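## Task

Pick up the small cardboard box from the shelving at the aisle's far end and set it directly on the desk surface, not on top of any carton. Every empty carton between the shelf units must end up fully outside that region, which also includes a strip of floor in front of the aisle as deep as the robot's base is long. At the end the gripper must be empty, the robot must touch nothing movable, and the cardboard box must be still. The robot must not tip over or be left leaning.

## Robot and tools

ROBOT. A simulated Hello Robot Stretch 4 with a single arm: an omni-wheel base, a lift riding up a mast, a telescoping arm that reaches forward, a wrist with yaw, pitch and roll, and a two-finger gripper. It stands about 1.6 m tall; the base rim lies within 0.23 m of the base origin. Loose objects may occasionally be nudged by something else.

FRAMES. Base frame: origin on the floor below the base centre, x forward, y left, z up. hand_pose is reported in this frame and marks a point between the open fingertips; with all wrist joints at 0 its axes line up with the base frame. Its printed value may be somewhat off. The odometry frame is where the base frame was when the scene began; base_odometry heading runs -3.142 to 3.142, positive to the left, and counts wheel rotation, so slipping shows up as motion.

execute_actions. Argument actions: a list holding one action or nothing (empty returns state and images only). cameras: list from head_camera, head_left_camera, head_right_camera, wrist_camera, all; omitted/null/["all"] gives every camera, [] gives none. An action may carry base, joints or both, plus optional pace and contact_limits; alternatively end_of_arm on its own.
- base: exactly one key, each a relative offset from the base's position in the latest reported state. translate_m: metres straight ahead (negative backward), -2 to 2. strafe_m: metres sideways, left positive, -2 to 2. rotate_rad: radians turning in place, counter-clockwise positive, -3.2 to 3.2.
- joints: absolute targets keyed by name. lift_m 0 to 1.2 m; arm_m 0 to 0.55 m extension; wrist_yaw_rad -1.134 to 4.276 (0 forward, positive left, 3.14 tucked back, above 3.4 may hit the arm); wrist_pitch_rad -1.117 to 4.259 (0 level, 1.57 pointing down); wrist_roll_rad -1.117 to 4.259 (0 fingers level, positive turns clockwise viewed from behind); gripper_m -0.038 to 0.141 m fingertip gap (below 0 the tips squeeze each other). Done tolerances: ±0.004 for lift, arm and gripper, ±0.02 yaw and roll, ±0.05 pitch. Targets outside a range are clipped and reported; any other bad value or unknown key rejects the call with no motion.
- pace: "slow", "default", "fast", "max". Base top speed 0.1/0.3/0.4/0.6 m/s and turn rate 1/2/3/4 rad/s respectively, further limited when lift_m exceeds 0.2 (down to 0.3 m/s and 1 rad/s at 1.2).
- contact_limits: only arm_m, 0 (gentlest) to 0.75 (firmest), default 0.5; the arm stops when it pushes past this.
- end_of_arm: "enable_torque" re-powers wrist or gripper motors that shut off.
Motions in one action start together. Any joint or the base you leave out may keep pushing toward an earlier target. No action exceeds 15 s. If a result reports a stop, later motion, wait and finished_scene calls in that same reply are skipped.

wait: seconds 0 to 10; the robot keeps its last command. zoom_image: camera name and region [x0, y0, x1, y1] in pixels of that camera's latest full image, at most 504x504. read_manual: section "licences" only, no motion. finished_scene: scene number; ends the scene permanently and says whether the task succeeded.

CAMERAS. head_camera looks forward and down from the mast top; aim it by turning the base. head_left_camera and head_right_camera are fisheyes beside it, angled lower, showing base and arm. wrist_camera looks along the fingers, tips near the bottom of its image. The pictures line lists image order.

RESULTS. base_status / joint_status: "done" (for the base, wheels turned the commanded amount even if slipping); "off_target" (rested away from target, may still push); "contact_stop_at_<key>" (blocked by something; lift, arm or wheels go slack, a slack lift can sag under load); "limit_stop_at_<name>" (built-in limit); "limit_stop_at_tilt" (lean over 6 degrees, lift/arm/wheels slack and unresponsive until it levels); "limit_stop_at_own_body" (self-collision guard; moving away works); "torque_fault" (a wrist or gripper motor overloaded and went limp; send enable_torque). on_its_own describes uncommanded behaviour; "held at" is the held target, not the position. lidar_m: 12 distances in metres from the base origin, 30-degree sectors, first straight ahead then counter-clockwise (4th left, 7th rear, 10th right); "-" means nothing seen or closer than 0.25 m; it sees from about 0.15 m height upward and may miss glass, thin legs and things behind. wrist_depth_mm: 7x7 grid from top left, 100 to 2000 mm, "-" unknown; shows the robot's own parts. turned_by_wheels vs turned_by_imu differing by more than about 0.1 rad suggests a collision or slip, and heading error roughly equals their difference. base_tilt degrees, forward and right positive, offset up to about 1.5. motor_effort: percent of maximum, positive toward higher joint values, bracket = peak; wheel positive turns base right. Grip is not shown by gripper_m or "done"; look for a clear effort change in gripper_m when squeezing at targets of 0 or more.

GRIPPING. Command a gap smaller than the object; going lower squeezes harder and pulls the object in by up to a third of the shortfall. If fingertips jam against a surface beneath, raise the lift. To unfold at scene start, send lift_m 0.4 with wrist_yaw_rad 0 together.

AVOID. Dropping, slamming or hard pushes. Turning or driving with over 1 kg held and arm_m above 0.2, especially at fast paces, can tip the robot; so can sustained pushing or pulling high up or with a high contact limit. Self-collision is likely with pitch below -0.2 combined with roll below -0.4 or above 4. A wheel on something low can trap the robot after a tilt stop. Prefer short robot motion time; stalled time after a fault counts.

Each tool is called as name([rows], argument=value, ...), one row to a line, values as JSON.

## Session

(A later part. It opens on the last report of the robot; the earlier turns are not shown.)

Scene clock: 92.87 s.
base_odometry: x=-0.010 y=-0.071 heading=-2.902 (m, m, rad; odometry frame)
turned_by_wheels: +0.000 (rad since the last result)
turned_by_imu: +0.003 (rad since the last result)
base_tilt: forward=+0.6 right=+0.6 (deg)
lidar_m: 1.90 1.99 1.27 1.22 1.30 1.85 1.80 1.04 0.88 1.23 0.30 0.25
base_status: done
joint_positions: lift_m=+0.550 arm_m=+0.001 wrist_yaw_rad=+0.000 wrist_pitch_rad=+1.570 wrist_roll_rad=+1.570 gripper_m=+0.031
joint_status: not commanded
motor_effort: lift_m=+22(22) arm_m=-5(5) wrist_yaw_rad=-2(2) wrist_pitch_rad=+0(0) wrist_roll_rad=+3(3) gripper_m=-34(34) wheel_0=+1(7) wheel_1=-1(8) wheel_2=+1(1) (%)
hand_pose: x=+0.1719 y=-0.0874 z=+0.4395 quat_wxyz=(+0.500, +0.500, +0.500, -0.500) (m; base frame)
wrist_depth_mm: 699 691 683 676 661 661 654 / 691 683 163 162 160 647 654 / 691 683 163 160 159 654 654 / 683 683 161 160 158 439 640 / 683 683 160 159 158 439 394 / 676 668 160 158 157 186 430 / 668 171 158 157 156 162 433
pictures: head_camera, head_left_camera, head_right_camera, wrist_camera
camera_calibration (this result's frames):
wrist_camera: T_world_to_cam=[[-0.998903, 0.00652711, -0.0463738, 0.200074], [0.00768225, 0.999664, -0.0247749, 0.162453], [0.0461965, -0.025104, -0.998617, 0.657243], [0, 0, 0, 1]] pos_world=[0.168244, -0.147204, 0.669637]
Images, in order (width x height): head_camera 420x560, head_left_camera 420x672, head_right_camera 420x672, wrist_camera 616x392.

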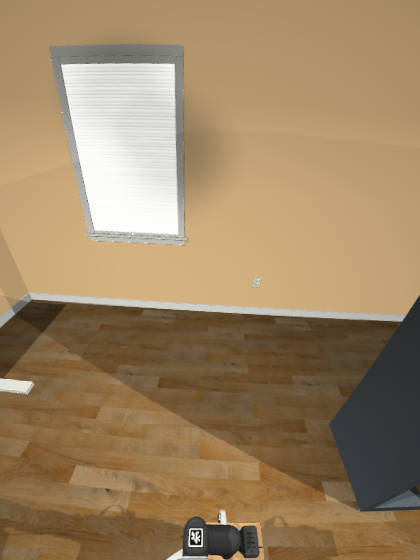

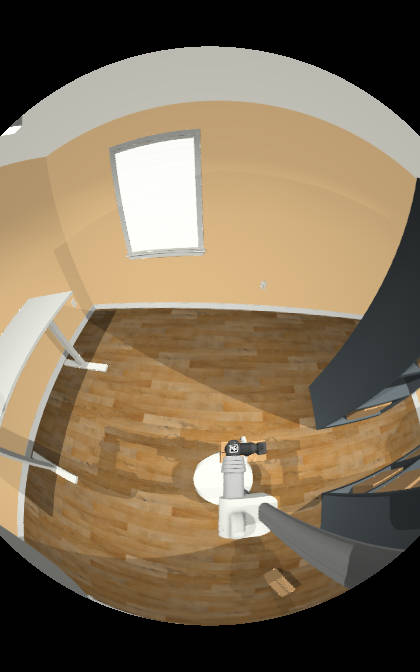

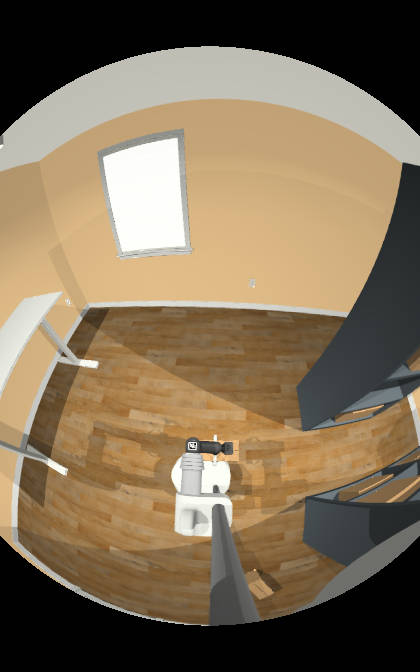

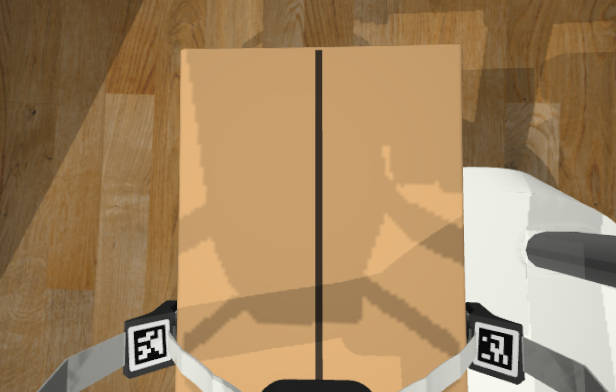

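execute_actions([
  {"base":{"translate_m":0.6},"joints":{"arm_m":0.5}},
], cameras=[])

execute_actions([
  {"joints":{"lift_m":0.243}},
], cameras=[])

execute_actions([
  {"joints":{"gripper_m":0.14}},
], cameras=[])

execute_actions([
  {"joints":{"lift_m":0.5}},
], cameras=[])

execute_actions([
  {"base":{"translate_m":-0.6},"joints":{"arm_m":0,"wrist_roll_rad":0}},
], cameras=["head_camera","head_left_camera"])

Scene clock: 96.63 s.
base_odometry: x=-0.593 y=-0.213 heading=-2.902 (m, m, rad; odometry frame)
turned_by_wheels: +0.000 (rad since the last result)
turned_by_imu: -0.001 (rad since the last result)
base_tilt: forward=+0.7 right=+0.6 (deg)
lidar_m: 0.60 1.33 1.23 1.20 1.26 2.46 1.61 1.22 0.88 0.85 1.81 0.60
base_status: done
joint_positions: lift_m=+0.550 arm_m=+0.499 wrist_yaw_rad=+0.000 wrist_pitch_rad=+1.570 wrist_roll_rad=+1.570 gripper_m=+0.031
joint_status: all done
motor_effort: lift_m=+21(22) arm_m=+5(3) wrist_yaw_rad=-3(1) wrist_pitch_rad=+2(0) wrist_roll_rad=+3(3) gripper_m=-34(32) wheel_0=-1(6) wheel_1=-1(4) wheel_2=+2(10) (%)
hand_pose: x=+0.6703 y=-0.0874 z=+0.4395 quat_wxyz=(+0.501, +0.500, +0.500, -0.499) (m; base frame)
wrist_depth_mm: 691 683 676 668 668 661 654 / 691 683 163 162 160 654 647 / 683 683 162 160 159 647 640 / 676 676 161 160 158 647 640 / 676 668 160 159 157 640 640 / 683 668 159 158 156 186 640 / 676 171 158 157 156 162 634
pictures: none
No camera images: the call's "cameras" was empty. Leave "cameras" out to get every camera's image.

Scene clock: 98.93 s.
base_odometry: x=-0.593 y=-0.213 heading=-2.902 (m, m, rad; odometry frame)
turned_by_wheels: +0.000 (rad since the last result)
turned_by_imu: +0.000 (rad since the last result)
base_tilt: forward=+0.7 right=+0.6 (deg)
lidar_m: 0.59 1.34 1.26 1.20 1.28 2.47 1.62 1.19 0.87 0.85 1.83 0.63
base_status: not commanded
joint_positions: lift_m=+0.243 arm_m=+0.499 wrist_yaw_rad=+0.000 wrist_pitch_rad=+1.570 wrist_roll_rad=+1.570 gripper_m=+0.031
joint_status: all done
motor_effort: lift_m=+17(19) arm_m=+5(5) wrist_yaw_rad=-3(3) wrist_pitch_rad=+2(2) wrist_roll_rad=+2(2) gripper_m=-35(34) wheel_0=+0(0) wheel_1=-1(1) wheel_2=+2(2) (%)
hand_pose: x=+0.6703 y=-0.0874 z=+0.1329 quat_wxyz=(+0.501, +0.500, +0.500, -0.499) (m; base frame)
wrist_depth_mm: 373 370 366 362 357 355 351 / 373 368 163 162 160 351 351 / 373 368 163 160 159 349 349 / 368 364 161 160 158 349 347 / 366 364 161 158 158 349 345 / 364 359 160 158 157 187 342 / 362 171 158 157 156 161 342
pictures: none
No camera images: the call's "cameras" was empty. Leave "cameras" out to get every camera's image.

Scene clock: 101.03 s.
base_odometry: x=-0.593 y=-0.213 heading=-2.902 (m, m, rad; odometry frame)
turned_by_wheels: +0.000 (rad since the last result)
turned_by_imu: +0.000 (rad since the last result)
base_tilt: forward=+0.6 right=+0.6 (deg)
lidar_m: 0.61 1.36 1.24 1.21 1.26 2.46 1.60 1.21 0.89 0.84 1.82 0.63
base_status: not commanded
joint_positions: lift_m=+0.243 arm_m=+0.499 wrist_yaw_rad=+0.000 wrist_pitch_rad=+1.569 wrist_roll_rad=+1.570 gripper_m=+0.140
joint_status: all done
motor_effort: lift_m=+15(17) arm_m=+4(5) wrist_yaw_rad=-2(7) wrist_pitch_rad=+3(10) wrist_roll_rad=+2(3) gripper_m=+0(33) wheel_0=+0(0) wheel_1=-1(1) wheel_2=+1(2) (%)
hand_pose: x=+0.6706 y=-0.0874 z=+0.1331 quat_wxyz=(+0.501, +0.500, +0.500, -0.499) (m; base frame)
wrist_depth_mm: 379 377 373 368 362 359 353 / 379 373 185 183 181 357 351 / 377 373 185 182 180 355 349 / 375 368 183 181 179 353 349 / 373 366 182 180 178 351 347 / 370 366 181 179 177 206 345 / 368 362 180 177 175 345 342
pictures: none
No camera images: the call's "cameras" was empty. Leave "cameras" out to get every camera's image.

Scene clock: 103.17 s.
base_odometry: x=-0.593 y=-0.213 heading=-2.902 (m, m, rad; odometry frame)
turned_by_wheels: +0.000 (rad since the last result)
turned_by_imu: +0.000 (rad since the last result)
base_tilt: forward=+0.7 right=+0.6 (deg)
lidar_m: 0.60 1.36 1.25 1.19 1.28 2.43 1.62 1.21 0.88 0.84 1.81 0.63
base_status: not commanded
joint_positions: lift_m=+0.500 arm_m=+0.499 wrist_yaw_rad=+0.000 wrist_pitch_rad=+1.570 wrist_roll_rad=+1.570 gripper_m=+0.140
joint_status: all done
motor_effort: lift_m=+22(22) arm_m=+4(4) wrist_yaw_rad=-2(2) wrist_pitch_rad=+2(5) wrist_roll_rad=+2(3) gripper_m=-3(0) wheel_0=-1(0) wheel_1=-1(1) wheel_2=+1(1) (%)
hand_pose: x=+0.6705 y=-0.0874 z=+0.3895 quat_wxyz=(+0.501, +0.500, +0.500, -0.499) (m; base frame)
wrist_depth_mm: 640 640 627 627 621 609 603 / 640 634 627 621 615 609 597 / 634 627 621 621 603 603 597 / 634 621 627 433 603 603 591 / 627 621 615 430 603 597 591 / 627 627 609 430 597 211 591 / 621 615 609 156 591 591 585
pictures: none
No camera images: the call's "cameras" was empty. Leave "cameras" out to get every camera's image.

Scene clock: 106.63 s.
base_odometry: x=-0.010 y=-0.071 heading=-2.902 (m, m, rad; odometry frame)
turned_by_wheels: +0.000 (rad since the last result)
turned_by_imu: +0.002 (rad since the last result)
base_tilt: forward=+0.6 right=+0.6 (deg)
lidar_m: 1.20 2.00 1.26 1.22 1.31 1.84 1.79 1.04 0.88 1.18 0.89 1.98
base_status: done
joint_positions: lift_m=+0.500 arm_m=+0.001 wrist_yaw_rad=+0.000 wrist_pitch_rad=+1.570 wrist_roll_rad=+0.000 gripper_m=+0.140
joint_status: all done
motor_effort: lift_m=+22(21) arm_m=-5(4) wrist_yaw_rad=-2(3) wrist_pitch_rad=+1(2) wrist_roll_rad=+2(4) gripper_m=+0(0) wheel_0=+0(7) wheel_1=+0(6) wheel_2=+0(9) (%)
hand_pose: x=+0.1719 y=-0.0874 z=+0.3896 quat_wxyz=(+0.707, +0.000, +0.707, +0.000) (m; base frame)
wrist_depth_mm: 647 640 640 627 627 615 609 / 640 634 627 621 615 609 603 / 640 634 627 615 615 609 603 / 634 634 627 615 603 603 597 / 627 627 418 433 603 603 591 / 621 410 399 397 445 211 597 / 621 402 397 156 392 585 591
pictures: head_camera, head_left_camera
Images, in order (width x height): head_camera 420x560, head_left_camera 420x672.

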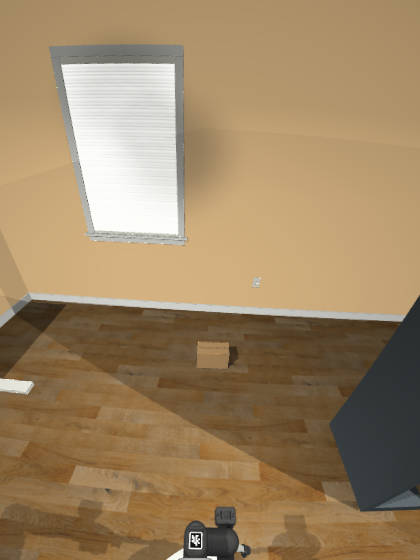

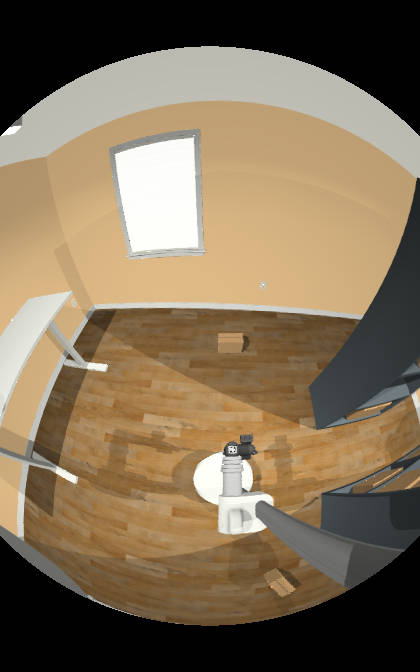

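execute_actions([
  {"base":{"rotate_rad":-3.2},"joints":{"gripper_m":0.0}},
], cameras=[])

execute_actions([
  {"base":{"rotate_rad":-0.04}},
], cameras=[])

execute_actions([
  {"base":{"strafe_m":0.55}},
], cameras=["head_left_camera"])

Scene clock: 110.00 s.
base_odometry: x=-0.010 y=-0.071 heading=+0.181 (m, m, rad; odometry frame)
turned_by_wheels: -3.200 (rad since the last result)
turned_by_imu: -3.100 (rad since the last result)
base_tilt: forward=+0.7 right=+0.6 (deg)
lidar_m: 1.81 1.02 0.87 1.07 0.91 1.99 1.19 1.99 1.31 1.25 1.30 1.85
base_status: done
joint_positions: lift_m=+0.500 arm_m=+0.001 wrist_yaw_rad=+0.000 wrist_pitch_rad=+1.570 wrist_roll_rad=+0.000 gripper_m=+0.000
joint_status: all done
motor_effort: lift_m=+21(21) arm_m=-5(5) wrist_yaw_rad=-2(2) wrist_pitch_rad=+1(0) wrist_roll_rad=+2(1) gripper_m=-8(8) wheel_0=+1(7) wheel_1=+0(6) wheel_2=-2(2) (%)
hand_pose: x=+0.1720 y=-0.0874 z=+0.3896 quat_wxyz=(+0.707, +0.000, +0.707, +0.000) (m; base frame)
wrist_depth_mm: 640 640 634 634 621 615 609 / 640 640 634 621 615 609 603 / 640 627 627 615 615 603 603 / 634 627 615 615 615 609 603 / 627 621 421 433 615 597 597 / 627 410 399 203 473 597 591 / 621 404 170 187 179 597 585
pictures: none
No camera images: the call's "cameras" was empty. Leave "cameras" out to get every camera's image.

Scene clock: 110.57 s.
base_odometry: x=-0.010 y=-0.071 heading=+0.141 (m, m, rad; odometry frame)
turned_by_wheels: -0.040 (rad since the last result)
turned_by_imu: -0.039 (rad since the last result)
base_tilt: forward=+0.7 right=+0.6 (deg)
lidar_m: 1.80 1.03 0.87 0.91 0.90 2.00 1.20 1.98 1.31 1.25 1.30 1.88
base_status: done
joint_positions: lift_m=+0.500 arm_m=+0.001 wrist_yaw_rad=+0.000 wrist_pitch_rad=+1.570 wrist_roll_rad=+0.000 gripper_m=+0.000
joint_status: not commanded
motor_effort: lift_m=+21(21) arm_m=-5(5) wrist_yaw_rad=-2(2) wrist_pitch_rad=+0(0) wrist_roll_rad=+1(1) gripper_m=-5(7) wheel_0=+1(5) wheel_1=+0(0) wheel_2=+1(3) (%)
hand_pose: x=+0.1720 y=-0.0874 z=+0.3896 quat_wxyz=(+0.707, +0.000, +0.707, +0.000) (m; base frame)
wrist_depth_mm: 647 634 627 627 621 615 615 / 640 627 627 621 615 615 609 / 647 627 621 621 615 603 609 / 634 634 621 615 615 603 597 / 627 627 418 433 609 597 597 / 621 410 402 203 477 597 591 / 621 404 170 187 179 597 591
pictures: none
No camera images: the call's "cameras" was empty. Leave "cameras" out to get every camera's image.

Scene clock: 113.73 s.
base_odometry: x=-0.087 y=+0.474 heading=+0.141 (m, m, rad; odometry frame)
turned_by_wheels: +0.000 (rad since the last result)
turned_by_imu: +0.002 (rad since the last result)
base_tilt: forward=+0.7 right=+0.6 (deg)
lidar_m: 0.93 0.42 0.37 0.91 0.50 0.45 1.91 1.29 1.87 1.79 2.60 1.88
base_status: done
joint_positions: lift_m=+0.500 arm_m=+0.001 wrist_yaw_rad=+0.000 wrist_pitch_rad=+1.570 wrist_roll_rad=+0.000 gripper_m=+0.000
joint_status: not commanded
motor_effort: lift_m=+21(21) arm_m=-5(5) wrist_yaw_rad=-2(2) wrist_pitch_rad=+1(1) wrist_roll_rad=+1(1) gripper_m=-7(7) wheel_0=+1(8) wheel_1=-1(5) wheel_2=+1(4) (%)
hand_pose: x=+0.1720 y=-0.0874 z=+0.3896 quat_wxyz=(+0.707, +0.000, +0.707, +0.000) (m; base frame)
wrist_depth_mm: 559 640 634 627 621 621 609 / 554 634 627 621 627 615 609 / 554 627 634 621 615 609 603 / 574 627 621 615 609 609 597 / 627 621 418 436 603 609 597 / 627 413 402 203 477 603 591 / 621 404 170 187 179 591 585
pictures: head_left_camera
Images, in order (width x height): head_left_camera 420x672.

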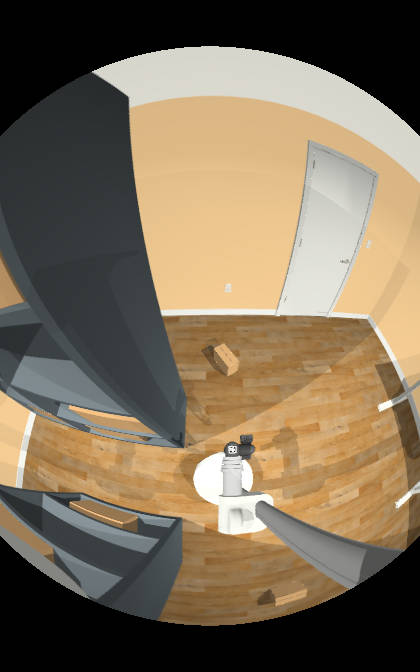

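execute_actions([
  {"base":{"strafe_m":0.5},"pace":"slow"},
], cameras=[])

execute_actions([
  {"base":{"strafe_m":0.4},"pace":"slow"},
], cameras=[])

Scene clock: 120.13 s.
base_odometry: x=-0.165 y=+0.923 heading=-0.053 (m, m, rad; odometry frame)
turned_by_wheels: -0.194 (rad since the last result)
turned_by_imu: -0.330 (rad since the last result)
base_tilt: forward=+0.6 right=+0.6 (deg)
lidar_m: 0.25 0.25 0.25 0.37 1.74 0.45 0.37 0.37 1.51 2.24 2.20 2.20
base_status: strafe_m contact_stop (by the wheels' count: +0.454 of +0.500)
joint_positions: lift_m=+0.500 arm_m=+0.000 wrist_yaw_rad=+0.000 wrist_pitch_rad=+1.570 wrist_roll_rad=+0.000 gripper_m=+0.000
joint_status: not commanded
on_its_own: the wheels are slack since a contact_stop
motor_effort: lift_m=+20(20) arm_m=-2(5) wrist_yaw_rad=-2(58) wrist_pitch_rad=+1(12) wrist_roll_rad=+0(81) gripper_m=-6(7) wheel_0=+0(30) wheel_1=+0(28) wheel_2=+0(32) (%)
hand_pose: x=+0.1715 y=-0.0874 z=+0.3897 quat_wxyz=(+0.707, +0.000, +0.707, +0.000) (m; base frame)
wrist_depth_mm: 126 216 627 627 621 615 609 / 116 183 469 621 621 609 609 / 112 158 342 621 615 615 603 / 127 175 340 615 615 603 603 / 512 544 421 433 603 603 597 / 621 410 402 203 466 597 591 / 621 402 170 187 179 597 591
pictures: none
No camera images: the call's "cameras" was empty. Leave "cameras" out to get every camera's image.

not run: a stop came earlier in this reply.

execute_actions(actions=[])

Scene clock: 120.20 s.
base_odometry: x=-0.165 y=+0.923 heading=-0.053 (m, m, rad; odometry frame)
turned_by_wheels: +0.000 (rad since the last result)
turned_by_imu: +0.000 (rad since the last result)
base_tilt: forward=+0.6 right=+0.6 (deg)
lidar_m: 0.25 0.25 0.25 0.37 1.73 0.46 0.35 0.36 1.49 2.23 2.19 2.20
base_status: strafe_m contact_stop (by the wheels' count: +0.454 of +0.500)
joint_positions: lift_m=+0.500 arm_m=+0.000 wrist_yaw_rad=+0.000 wrist_pitch_rad=+1.570 wrist_roll_rad=+0.000 gripper_m=+0.000
joint_status: not commanded
on_its_own: the wheels are slack since a contact_stop
motor_effort: lift_m=+20(20) arm_m=-2(5) wrist_yaw_rad=-2(58) wrist_pitch_rad=+1(12) wrist_roll_rad=+1(81) gripper_m=-7(7) wheel_0=+0(30) wheel_1=+0(28) wheel_2=+0(32) (%)
hand_pose: x=+0.1715 y=-0.0874 z=+0.3897 quat_wxyz=(+0.707, +0.000, +0.707, +0.000) (m; base frame)
wrist_depth_mm: 126 216 627 627 627 621 609 / 116 182 477 621 621 609 609 / 111 158 340 621 615 609 603 / 127 175 340 615 615 609 597 / 508 549 418 433 603 597 603 / 621 413 399 203 466 597 591 / 621 404 171 187 179 591 585
pictures: head_camera, head_left_camera, head_right_camera, wrist_camera
camera_calibration (this result's frames):
wrist_camera: T_world_to_cam=[[-0.00788353, -0.998913, -0.0459314, -0.0606922], [-0.999629, 0.00906977, -0.0256754, 0.247756], [0.0260641, 0.045712, -0.998615, 0.617132], [0, 0, 0, 1]] pos_world=[0.231101, -0.0910837, 0.619851]
Images, in order (width x height): head_camera 420x560, head_left_camera 420x672, head_right_camera 420x672, wrist_camera 616x392.

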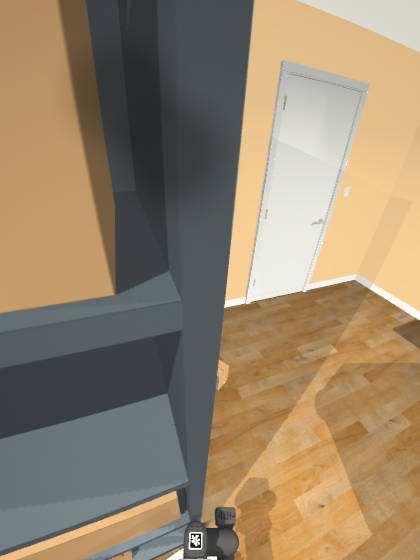

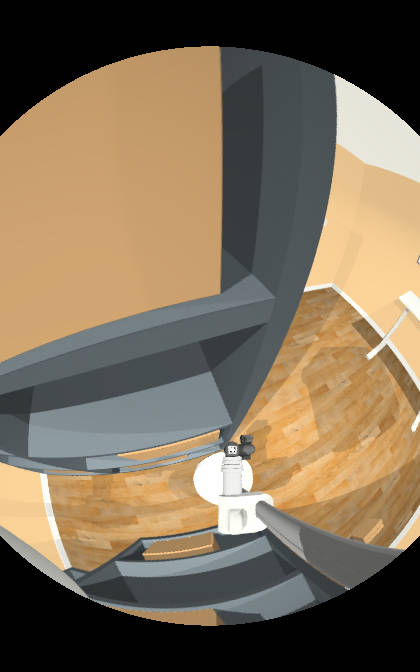

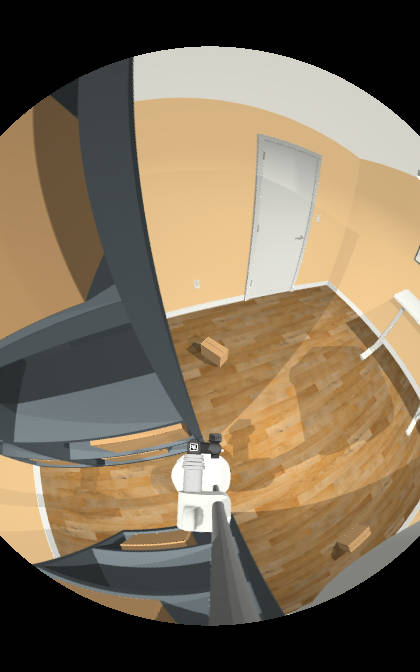

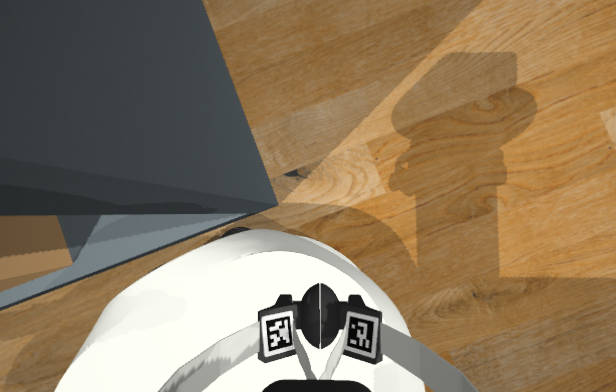

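execute_actions([
  {"base":{"translate_m":-0.04},"pace":"slow"},
], cameras=[])

execute_actions([
  {"base":{"strafe_m":-0.6}},
], cameras=[])

execute_actions([
  {"base":{"rotate_rad":1.95}},
])

Scene clock: 121.93 s.
base_odometry: x=-0.205 y=+0.925 heading=-0.053 (m, m, rad; odometry frame)
turned_by_wheels: +0.000 (rad since the last result)
turned_by_imu: +0.000 (rad since the last result)
base_tilt: forward=+0.6 right=+0.6 (deg)
lidar_m: 0.25 0.25 0.27 0.43 0.84 0.42 0.34 0.33 1.46 2.25 2.20 2.26
base_status: done
joint_positions: lift_m=+0.500 arm_m=+0.000 wrist_yaw_rad=+0.000 wrist_pitch_rad=+1.570 wrist_roll_rad=+0.000 gripper_m=+0.000
joint_status: not commanded
motor_effort: lift_m=+20(19) arm_m=-2(2) wrist_yaw_rad=-2(2) wrist_pitch_rad=+1(1) wrist_roll_rad=+0(1) gripper_m=-9(7) wheel_0=-2(3) wheel_1=+0(4) wheel_2=+1(6) (%)
hand_pose: x=+0.1715 y=-0.0874 z=+0.3897 quat_wxyz=(+0.707, +0.000, +0.707, +0.000) (m; base frame)
wrist_depth_mm: 111 169 603 627 621 615 609 / 132 162 373 627 621 615 609 / 554 233 307 621 615 609 603 / 521 554 549 621 609 615 603 / 554 627 421 433 609 597 597 / 627 410 399 203 466 603 597 / 627 402 170 187 179 591 585
pictures: none
No camera images: the call's "cameras" was empty. Leave "cameras" out to get every camera's image.

Scene clock: 125.27 s.
base_odometry: x=-0.237 y=+0.326 heading=-0.054 (m, m, rad; odometry frame)
turned_by_wheels: +0.000 (rad since the last result)
turned_by_imu: -0.003 (rad since the last result)
base_tilt: forward=+0.6 right=+0.6 (deg)
lidar_m: 2.01 1.16 0.62 0.81 0.43 0.46 1.72 1.03 1.08 1.67 1.64 2.48
base_status: done
joint_positions: lift_m=+0.500 arm_m=+0.000 wrist_yaw_rad=+0.000 wrist_pitch_rad=+1.570 wrist_roll_rad=+0.000 gripper_m=+0.000
joint_status: not commanded
motor_effort: lift_m=+19(20) arm_m=-2(2) wrist_yaw_rad=-2(2) wrist_pitch_rad=+0(1) wrist_roll_rad=+0(1) gripper_m=-7(6) wheel_0=-2(6) wheel_1=+0(9) wheel_2=+0(2) (%)
hand_pose: x=+0.1715 y=-0.0874 z=+0.3897 quat_wxyz=(+0.707, +0.000, +0.707, +0.000) (m; base frame)
wrist_depth_mm: 647 640 634 621 621 621 609 / 647 634 634 621 615 609 609 / 640 627 621 615 615 609 603 / 634 627 627 615 615 609 603 / 627 621 418 433 609 603 591 / 634 410 397 203 462 597 597 / 621 399 171 187 179 591 591
pictures: none
No camera images: the call's "cameras" was empty. Leave "cameras" out to get every camera's image.

Scene clock: 127.53 s.
base_odometry: x=-0.237 y=+0.326 heading=+1.896 (m, m, rad; odometry frame)
turned_by_wheels: +1.950 (rad since the last result)
turned_by_imu: +1.889 (rad since the last result)
base_tilt: forward=+0.6 right=+0.6 (deg)
lidar_m: 0.57 0.45 0.63 1.02 1.03 1.73 2.42 1.72 2.12 1.16 0.64 0.64
base_status: done
joint_positions: lift_m=+0.500 arm_m=+0.000 wrist_yaw_rad=+0.000 wrist_pitch_rad=+1.570 wrist_roll_rad=+0.000 gripper_m=+0.000
joint_status: not commanded
motor_effort: lift_m=+19(20) arm_m=-2(2) wrist_yaw_rad=-3(2) wrist_pitch_rad=+1(1) wrist_roll_rad=+0(1) gripper_m=-8(7) wheel_0=-2(6) wheel_1=+0(6) wheel_2=+0(9) (%)
hand_pose: x=+0.1715 y=-0.0874 z=+0.3897 quat_wxyz=(+0.707, +0.000, +0.707, +0.000) (m; base frame)
wrist_depth_mm: 439 500 634 627 621 615 591 / 634 627 627 621 615 615 603 / 634 627 627 621 615 609 603 / 640 634 615 615 615 603 603 / 627 621 418 433 609 597 597 / 621 410 402 203 462 597 591 / 621 404 171 187 179 597 591
pictures: head_camera, head_left_camera, head_right_camera, wrist_camera
camera_calibration (this result's frames):
wrist_camera: T_world_to_cam=[[-0.00763649, -0.998915, -0.0459305, -0.0607348], [-0.999634, 0.00881717, -0.0255584, 0.247685], [0.0259356, 0.0457185, -0.998618, 0.617162], [0, 0, 0, 1]] pos_world=[0.231124, -0.0910686, 0.61985]
Images, in order (width x height): head_camera 420x560, head_left_camera 420x672, head_right_camera 420x672, wrist_camera 616x392.

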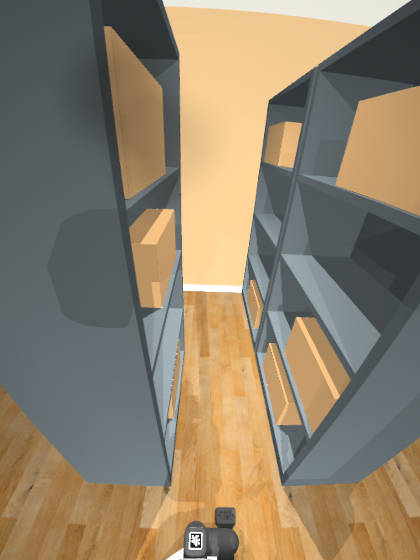

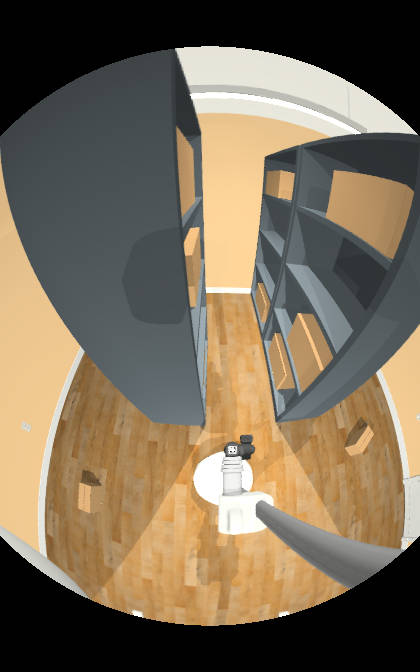

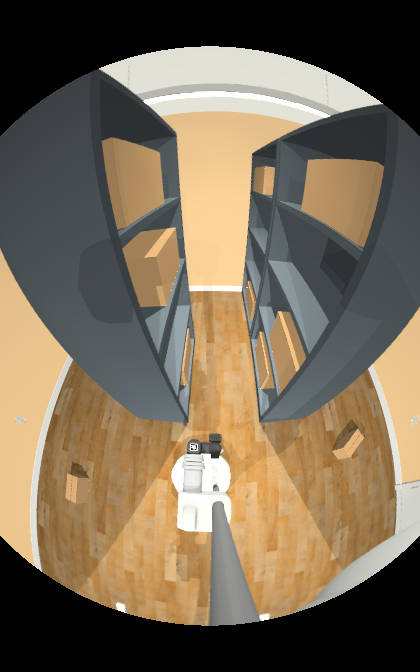

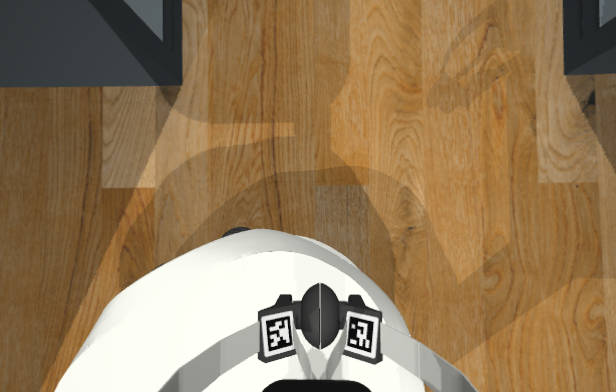

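execute_actions([
  {"base":{"strafe_m":-0.16}},
], cameras=[])

execute_actions([
  {"base":{"translate_m":0.5},"pace":"slow"},
], cameras=["head_camera","head_left_camera"])

Scene clock: 129.53 s.
base_odometry: x=-0.085 y=+0.377 heading=+1.896 (m, m, rad; odometry frame)
turned_by_wheels: +0.000 (rad since the last result)
turned_by_imu: -0.001 (rad since the last result)
base_tilt: forward=+0.6 right=+0.7 (deg)
lidar_m: 1.19 0.51 0.63 1.19 1.19 1.72 2.00 2.57 1.95 0.99 0.62 0.53
base_status: done
joint_positions: lift_m=+0.500 arm_m=+0.000 wrist_yaw_rad=+0.000 wrist_pitch_rad=+1.570 wrist_roll_rad=+0.000 gripper_m=+0.000
joint_status: not commanded
motor_effort: lift_m=+19(19) arm_m=-2(2) wrist_yaw_rad=-2(3) wrist_pitch_rad=+1(1) wrist_roll_rad=+0(1) gripper_m=-8(5) wheel_0=-1(7) wheel_1=-1(8) wheel_2=+0(2) (%)
hand_pose: x=+0.1715 y=-0.0874 z=+0.3897 quat_wxyz=(+0.707, +0.000, +0.707, +0.000) (m; base frame)
wrist_depth_mm: 564 640 634 627 634 535 452 / 627 634 627 621 621 615 597 / 640 627 627 621 615 603 603 / 634 627 621 615 609 603 597 / 627 627 418 433 603 597 591 / 621 410 402 203 466 597 591 / 615 402 170 187 179 597 585
pictures: none
No camera images: the call's "cameras" was empty. Leave "cameras" out to get every camera's image.

Scene clock: 135.83 s.
base_odometry: x=-0.245 y=+0.850 heading=+1.896 (m, m, rad; odometry frame)
turned_by_wheels: +0.000 (rad since the last result)
turned_by_imu: +0.000 (rad since the last result)
base_tilt: forward=+0.6 right=+0.6 (deg)
lidar_m: 1.19 0.42 0.28 0.26 1.39 2.31 2.53 2.65 1.06 0.27 0.30 0.43
base_status: done
joint_positions: lift_m=+0.500 arm_m=+0.000 wrist_yaw_rad=+0.000 wrist_pitch_rad=+1.570 wrist_roll_rad=+0.000 gripper_m=+0.000
joint_status: not commanded
motor_effort: lift_m=+20(20) arm_m=-2(2) wrist_yaw_rad=-2(3) wrist_pitch_rad=+1(1) wrist_roll_rad=+1(0) gripper_m=-6(8) wheel_0=+2(3) wheel_1=+1(5) wheel_2=-2(2) (%)
hand_pose: x=+0.1715 y=-0.0874 z=+0.3897 quat_wxyz=(+0.707, +0.000, +0.707, +0.000) (m; base frame)
wrist_depth_mm: 559 634 640 627 621 539 379 / 564 634 627 627 621 535 379 / 559 627 627 621 615 525 379 / 554 627 621 621 603 525 424 / 559 621 418 433 603 530 521 / 549 410 402 203 603 530 517 / 539 402 170 187 180 517 512
pictures: head_camera, head_left_camera
Images, in order (width x height): head_camera 420x560, head_left_camera 420x672.

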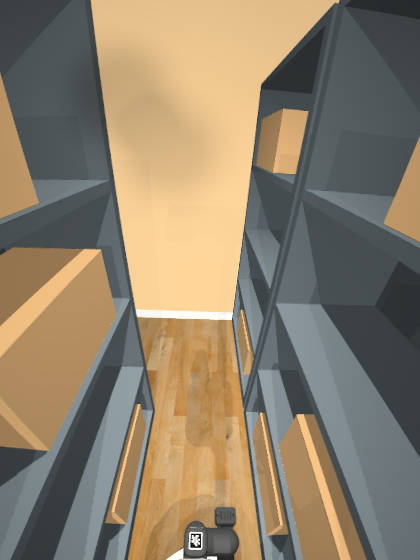

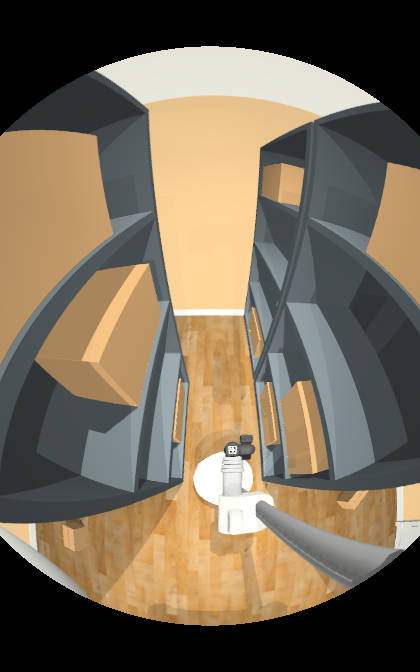

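Centred and parallel.

execute_actions([
  {"base":{"translate_m":0.7}},
], cameras=[])

execute_actions([
  {"base":{"translate_m":0.55},"pace":"slow"},
])

Scene clock: 139.77 s.
base_odometry: x=-0.469 y=+1.514 heading=+1.896 (m, m, rad; odometry frame)
turned_by_wheels: +0.000 (rad since the last result)
turned_by_imu: -0.001 (rad since the last result)
base_tilt: forward=+0.6 right=+0.6 (deg)
lidar_m: 1.09 1.06 0.28 0.26 0.29 0.43 3.73 0.43 0.31 0.27 0.30 0.41
base_status: done
joint_positions: lift_m=+0.500 arm_m=+0.000 wrist_yaw_rad=+0.000 wrist_pitch_rad=+1.570 wrist_roll_rad=+0.000 gripper_m=+0.000
joint_status: not commanded
motor_effort: lift_m=+20(19) arm_m=-2(2) wrist_yaw_rad=-3(2) wrist_pitch_rad=+1(1) wrist_roll_rad=+1(1) gripper_m=-6(8) wheel_0=+0(5) wheel_1=-1(4) wheel_2=+0(9) (%)
hand_pose: x=+0.1715 y=-0.0874 z=+0.3897 quat_wxyz=(+0.707, +0.000, +0.707, +0.000) (m; base frame)
wrist_depth_mm: 647 640 634 627 621 539 404 / 640 640 634 627 621 539 530 / 640 627 621 615 609 535 530 / 634 634 621 615 609 530 525 / 627 621 421 430 603 559 384 / 549 410 399 203 462 517 355 / 544 399 171 187 179 517 517
pictures: none
No camera images: the call's "cameras" was empty. Leave "cameras" out to get every camera's image.

Scene clock: 146.57 s.
base_odometry: x=-0.645 y=+2.035 heading=+1.896 (m, m, rad; odometry frame)
turned_by_wheels: +0.000 (rad since the last result)
turned_by_imu: +0.000 (rad since the last result)
base_tilt: forward=+0.7 right=+0.6 (deg)
lidar_m: 0.54 0.56 0.76 0.74 0.52 0.47 1.23 0.41 0.30 0.26 0.30 0.41
base_status: done
joint_positions: lift_m=+0.500 arm_m=+0.000 wrist_yaw_rad=+0.000 wrist_pitch_rad=+1.570 wrist_roll_rad=+0.000 gripper_m=+0.000
joint_status: not commanded
motor_effort: lift_m=+20(20) arm_m=-2(2) wrist_yaw_rad=-2(2) wrist_pitch_rad=+1(1) wrist_roll_rad=+1(1) gripper_m=-7(5) wheel_0=+3(4) wheel_1=+1(3) wheel_2=-2(6) (%)
hand_pose: x=+0.1715 y=-0.0874 z=+0.3897 quat_wxyz=(+0.707, +0.000, +0.707, +0.000) (m; base frame)
wrist_depth_mm: 647 627 640 627 621 539 535 / 640 634 634 627 621 535 530 / 640 627 621 615 615 539 389 / 634 627 621 615 615 530 370 / 634 621 421 433 603 525 370 / 634 410 402 202 591 525 373 / 621 402 170 186 179 517 377
pictures: head_camera, head_left_camera, head_right_camera, wrist_camera
camera_calibration (this result's frames):
wrist_camera: T_world_to_cam=[[-0.00763647, -0.998915, -0.0459305, -0.0607348], [-0.999634, 0.00881715, -0.0255584, 0.247685], [0.0259356, 0.0457185, -0.998618, 0.617162], [0, 0, 0, 1]] pos_world=[0.231124, -0.0910686, 0.61985]
Images, in order (width x height): head_camera 420x560, head_left_camera 420x672, head_right_camera 420x672, wrist_camera 616x392.

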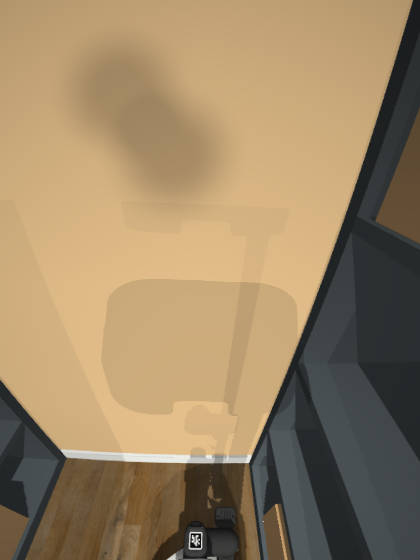

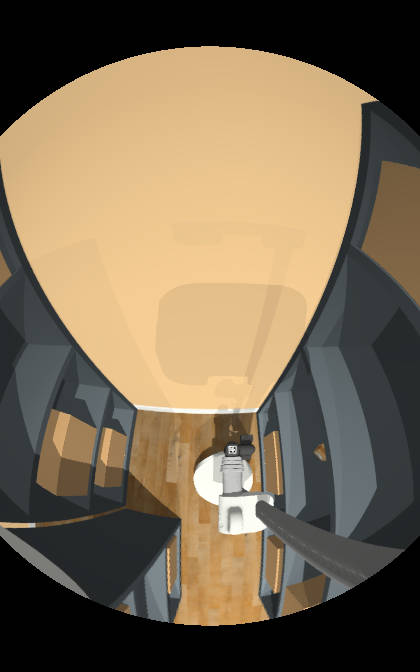

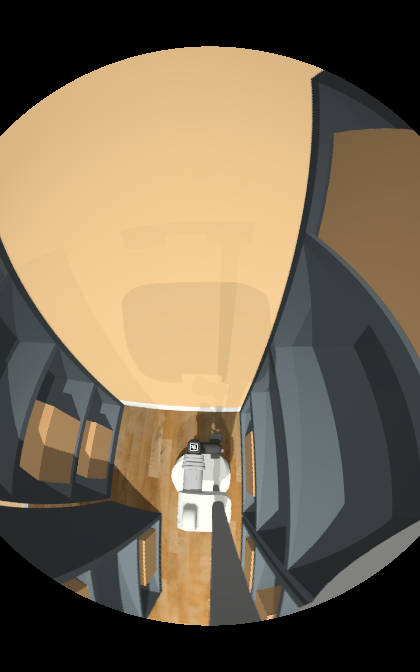

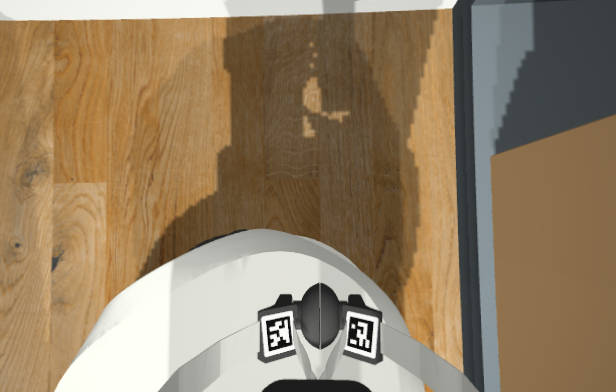

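execute_actions([
  {"base":{"strafe_m":0.2}},
], cameras=[])

execute_actions([
  {"base":{"rotate_rad":-1.62},"joints":{"lift_m":0.45}},
], cameras=[])

execute_actions([
  {"joints":{"wrist_pitch_rad":0.0}},
])

Scene clock: 148.67 s.
base_odometry: x=-0.835 y=+1.971 heading=+1.896 (m, m, rad; odometry frame)
turned_by_wheels: +0.000 (rad since the last result)
turned_by_imu: +0.001 (rad since the last result)
base_tilt: forward=+0.6 right=+0.5 (deg)
lidar_m: 0.55 0.56 0.57 0.54 0.51 0.38 0.43 0.71 0.52 0.46 0.50 0.57
base_status: done
joint_positions: lift_m=+0.500 arm_m=+0.000 wrist_yaw_rad=+0.000 wrist_pitch_rad=+1.570 wrist_roll_rad=+0.000 gripper_m=+0.000
joint_status: not commanded
motor_effort: lift_m=+20(20) arm_m=-2(2) wrist_yaw_rad=-3(2) wrist_pitch_rad=+1(1) wrist_roll_rad=+1(1) gripper_m=-6(7) wheel_0=+1(6) wheel_1=+0(11) wheel_2=-1(1) (%)
hand_pose: x=+0.1715 y=-0.0874 z=+0.3897 quat_wxyz=(+0.707, +0.000, +0.707, +0.000) (m; base frame)
wrist_depth_mm: 640 640 627 621 621 615 609 / 647 634 627 621 609 615 609 / 634 627 621 615 615 609 609 / 634 627 621 621 609 609 603 / 627 621 418 430 597 597 603 / 627 410 402 203 597 597 591 / 621 402 170 187 180 597 585
pictures: none
No camera images: the call's "cameras" was empty. Leave "cameras" out to get every camera's image.

Scene clock: 150.77 s.
base_odometry: x=-0.835 y=+1.971 heading=+0.276 (m, m, rad; odometry frame)
turned_by_wheels: -1.620 (rad since the last result)
turned_by_imu: -1.569 (rad since the last result)
base_tilt: forward=+0.6 right=+0.6 (deg)
lidar_m: 0.47 0.50 0.57 0.53 0.57 0.58 0.53 0.56 0.38 0.38 0.74 0.51
base_status: done
joint_positions: lift_m=+0.450 arm_m=+0.000 wrist_yaw_rad=+0.000 wrist_pitch_rad=+1.570 wrist_roll_rad=+0.000 gripper_m=+0.000
joint_status: all done
motor_effort: lift_m=+17(19) arm_m=-2(2) wrist_yaw_rad=-3(2) wrist_pitch_rad=+1(1) wrist_roll_rad=+1(1) gripper_m=-7(6) wheel_0=+0(7) wheel_1=-1(7) wheel_2=+1(7) (%)
hand_pose: x=+0.1715 y=-0.0874 z=+0.3399 quat_wxyz=(+0.707, +0.000, +0.707, +0.000) (m; base frame)
wrist_depth_mm: 539 544 559 559 569 569 564 / 591 585 574 569 569 564 554 / 585 580 580 569 564 559 554 / 580 574 569 569 559 554 549 / 574 574 375 404 559 554 549 / 580 357 351 204 421 549 544 / 574 355 170 187 179 539 539
pictures: none
No camera images: the call's "cameras" was empty. Leave "cameras" out to get every camera's image.

Scene clock: 152.27 s.
base_odometry: x=-0.835 y=+1.971 heading=+0.276 (m, m, rad; odometry frame)
turned_by_wheels: +0.000 (rad since the last result)
turned_by_imu: +0.000 (rad since the last result)
base_tilt: forward=+0.6 right=+0.6 (deg)
lidar_m: 0.47 0.47 0.58 0.55 0.57 0.57 0.53 0.55 0.39 0.38 0.74 0.51
base_status: not commanded
joint_positions: lift_m=+0.450 arm_m=+0.000 wrist_yaw_rad=+0.000 wrist_pitch_rad=+0.003 wrist_roll_rad=+0.000 gripper_m=+0.000
joint_status: all done
motor_effort: lift_m=+17(17) arm_m=-2(2) wrist_yaw_rad=-2(2) wrist_pitch_rad=-7(12) wrist_roll_rad=+2(0) gripper_m=-7(6) wheel_0=+0(0) wheel_1=-1(1) wheel_2=+1(1) (%)
hand_pose: x=+0.4598 y=-0.0874 z=+0.6276 quat_wxyz=(+1.000, +0.000, +0.001, +0.000) (m; base frame)
wrist_depth_mm: 574 574 564 564 564 480 330 / 732 723 741 732 732 477 330 / 732 723 723 732 732 477 329 / 723 723 732 723 715 477 338 / 723 723 715 723 723 473 330 / 621 500 544 202 609 473 330 / 394 392 170 187 179 392 332
pictures: head_camera, head_left_camera, head_right_camera, wrist_camera
camera_calibration (this result's frames):
wrist_camera: T_world_to_cam=[[0.0458493, -0.998918, -0.00777549, -0.0961602], [0.022028, 0.00879279, -0.999719, 0.683578], [0.998705, 0.0456651, 0.0224074, -0.240803], [0, 0, 0, 1]] pos_world=[0.229843, -0.0910704, 0.688034]
Images, in order (width x height): head_camera 420x560, head_left_camera 420x672, head_right_camera 420x672, wrist_camera 616x392.

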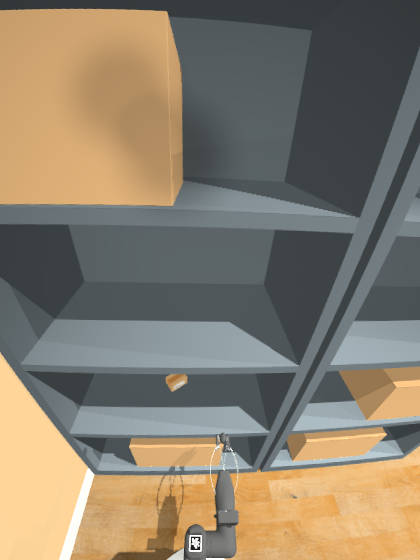

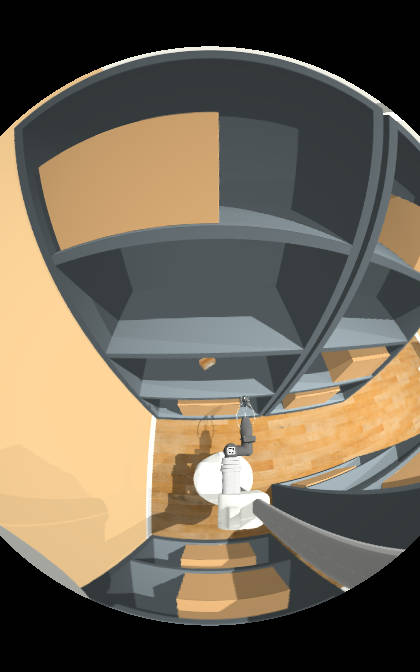

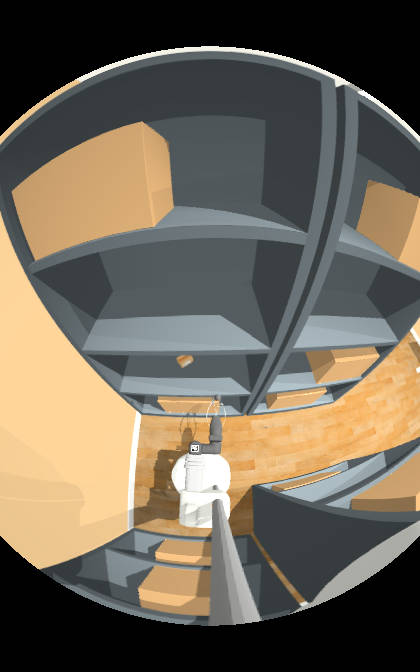

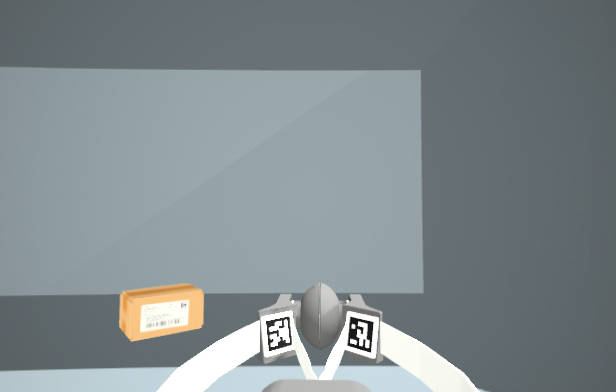

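execute_actions([
  {"base":{"strafe_m":0.21},"joints":{"gripper_m":0.14,"lift_m":0.385}},
], cameras=[])

execute_actions([
  {"joints":{"arm_m":0.14}},
], cameras=["head_camera","wrist_camera"])

Scene clock: 155.37 s.
base_odometry: x=-0.892 y=+2.173 heading=+0.276 (m, m, rad; odometry frame)
turned_by_wheels: +0.000 (rad since the last result)
turned_by_imu: +0.001 (rad since the last result)
base_tilt: forward=+0.7 right=+0.6 (deg)
lidar_m: 0.44 0.48 0.35 0.33 0.35 0.48 0.54 0.55 0.62 0.59 0.73 0.51
base_status: done
joint_positions: lift_m=+0.385 arm_m=+0.000 wrist_yaw_rad=+0.000 wrist_pitch_rad=+0.003 wrist_roll_rad=+0.000 gripper_m=+0.140
joint_status: all done
motor_effort: lift_m=+17(18) arm_m=-2(2) wrist_yaw_rad=-2(2) wrist_pitch_rad=-6(7) wrist_roll_rad=+1(2) gripper_m=+1(5) wheel_0=-1(9) wheel_1=-1(9) wheel_2=+1(2) (%)
hand_pose: x=+0.4598 y=-0.0874 z=+0.5627 quat_wxyz=(+1.000, +0.000, +0.001, +0.000) (m; base frame)
wrist_depth_mm: 603 715 707 699 699 707 627 / 603 723 715 723 732 732 621 / 597 723 715 732 723 732 627 / 603 715 715 715 715 707 640 / 569 707 715 492 715 715 603 / 359 319 351 349 353 211 357 / 258 258 257 156 258 257 259
pictures: none
No camera images: the call's "cameras" was empty. Leave "cameras" out to get every camera's image.

Scene clock: 156.83 s.
base_odometry: x=-0.892 y=+2.173 heading=+0.276 (m, m, rad; odometry frame)
turned_by_wheels: +0.000 (rad since the last result)
turned_by_imu: +0.000 (rad since the last result)
base_tilt: forward=+0.6 right=+0.6 (deg)
lidar_m: 0.46 0.48 0.37 0.33 0.34 0.50 0.55 0.57 0.60 0.59 0.70 0.50
base_status: not commanded
joint_positions: lift_m=+0.385 arm_m=+0.139 wrist_yaw_rad=+0.000 wrist_pitch_rad=+0.002 wrist_roll_rad=+0.000 gripper_m=+0.140
joint_status: all done
motor_effort: lift_m=+17(17) arm_m=+5(8) wrist_yaw_rad=-2(2) wrist_pitch_rad=-6(7) wrist_roll_rad=+2(2) gripper_m=-1(1) wheel_0=+0(1) wheel_1=-1(1) wheel_2=+1(1) (%)
hand_pose: x=+0.5985 y=-0.0874 z=+0.5627 quat_wxyz=(+1.000, +0.000, +0.001, +0.000) (m; base frame)
wrist_depth_mm: 591 580 591 585 585 591 591 / 585 585 591 585 591 591 591 / 580 580 580 585 580 580 580 / 580 574 580 574 580 580 585 / 569 580 569 355 569 574 580 / 355 315 347 317 347 211 353 / 227 208 207 156 195 200 225
pictures: head_camera, wrist_camera
camera_calibration (this result's frames):
wrist_camera: T_world_to_cam=[[0.046028, -0.99891, -0.00775713, -0.10309], [0.0224273, 0.00879675, -0.99971, 0.615404], [0.998688, 0.0458406, 0.0228078, -0.378075], [0, 0, 0, 1]] pos_world=[0.368523, -0.0910601, 0.623049]
Images, in order (width x height): head_camera 420x560, wrist_camera 616x392.

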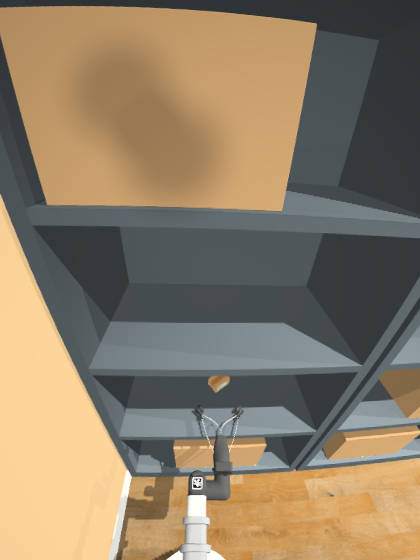

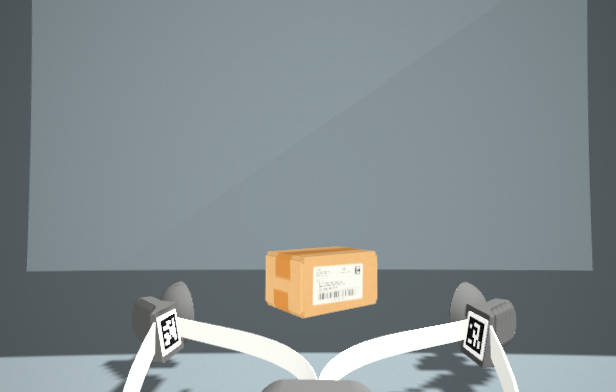

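execute_actions([
  {"joints":{"arm_m":0.3,"lift_m":0.378}},
], cameras=["wrist_camera"])

execute_actions([
  {"joints":{"gripper_m":0.02}},
], cameras=["wrist_camera"])

Scene clock: 158.33 s.
base_odometry: x=-0.892 y=+2.173 heading=+0.276 (m, m, rad; odometry frame)
turned_by_wheels: +0.000 (rad since the last result)
turned_by_imu: +0.029 (rad since the last result)
base_tilt: forward=+0.6 right=+0.6 (deg)
lidar_m: 0.47 0.46 0.34 0.31 0.34 0.50 0.54 0.58 0.60 0.58 0.72 0.50
base_status: not commanded
joint_positions: lift_m=+0.378 arm_m=+0.199 wrist_yaw_rad=-0.002 wrist_pitch_rad=+0.002 wrist_roll_rad=+0.000 gripper_m=+0.140
joint_status: arm_m contact_stop (moved +0.060 of +0.161); the others done
on_its_own: arm_m is slack since a contact_stop (your +0.300 is given up)
motor_effort: lift_m=+17(16) arm_m=+0(32) wrist_yaw_rad=+4(65) wrist_pitch_rad=-6(15) wrist_roll_rad=+1(5) gripper_m=-1(0) wheel_0=+0(9) wheel_1=+0(9) wheel_2=-1(13) (%)
hand_pose: x=+0.6583 y=-0.0880 z=+0.5558 quat_wxyz=(+1.000, +0.000, +0.001, -0.001) (m; base frame)
wrist_depth_mm: 539 535 535 530 530 525 521 / 535 535 525 525 525 517 517 / 530 530 530 525 525 517 517 / 525 530 525 517 517 512 517 / 525 521 525 521 301 512 508 / 325 290 319 271 278 211 325 / 208 191 190 156 181 191 207
pictures: wrist_camera
camera_calibration (this result's frames):
wrist_camera: T_world_to_cam=[[0.0439994, -0.999001, -0.00775091, -0.105157], [0.0223663, 0.00874151, -0.999712, 0.607185], [0.998781, 0.0438134, 0.0227286, -0.437804], [0, 0, 0, 1]] pos_world=[0.428317, -0.0911781, 0.616146]
Images, in order (width x height): wrist_camera 616x392.

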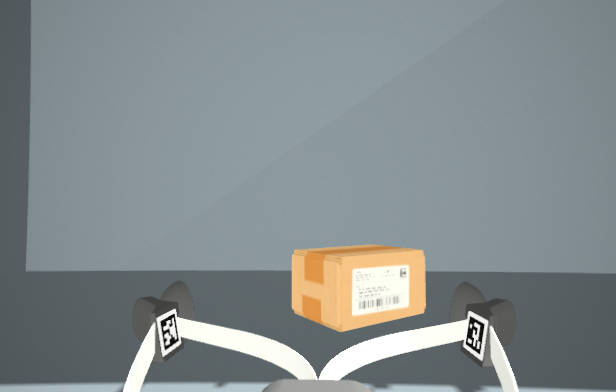

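not run: a stop came earlier in this reply.


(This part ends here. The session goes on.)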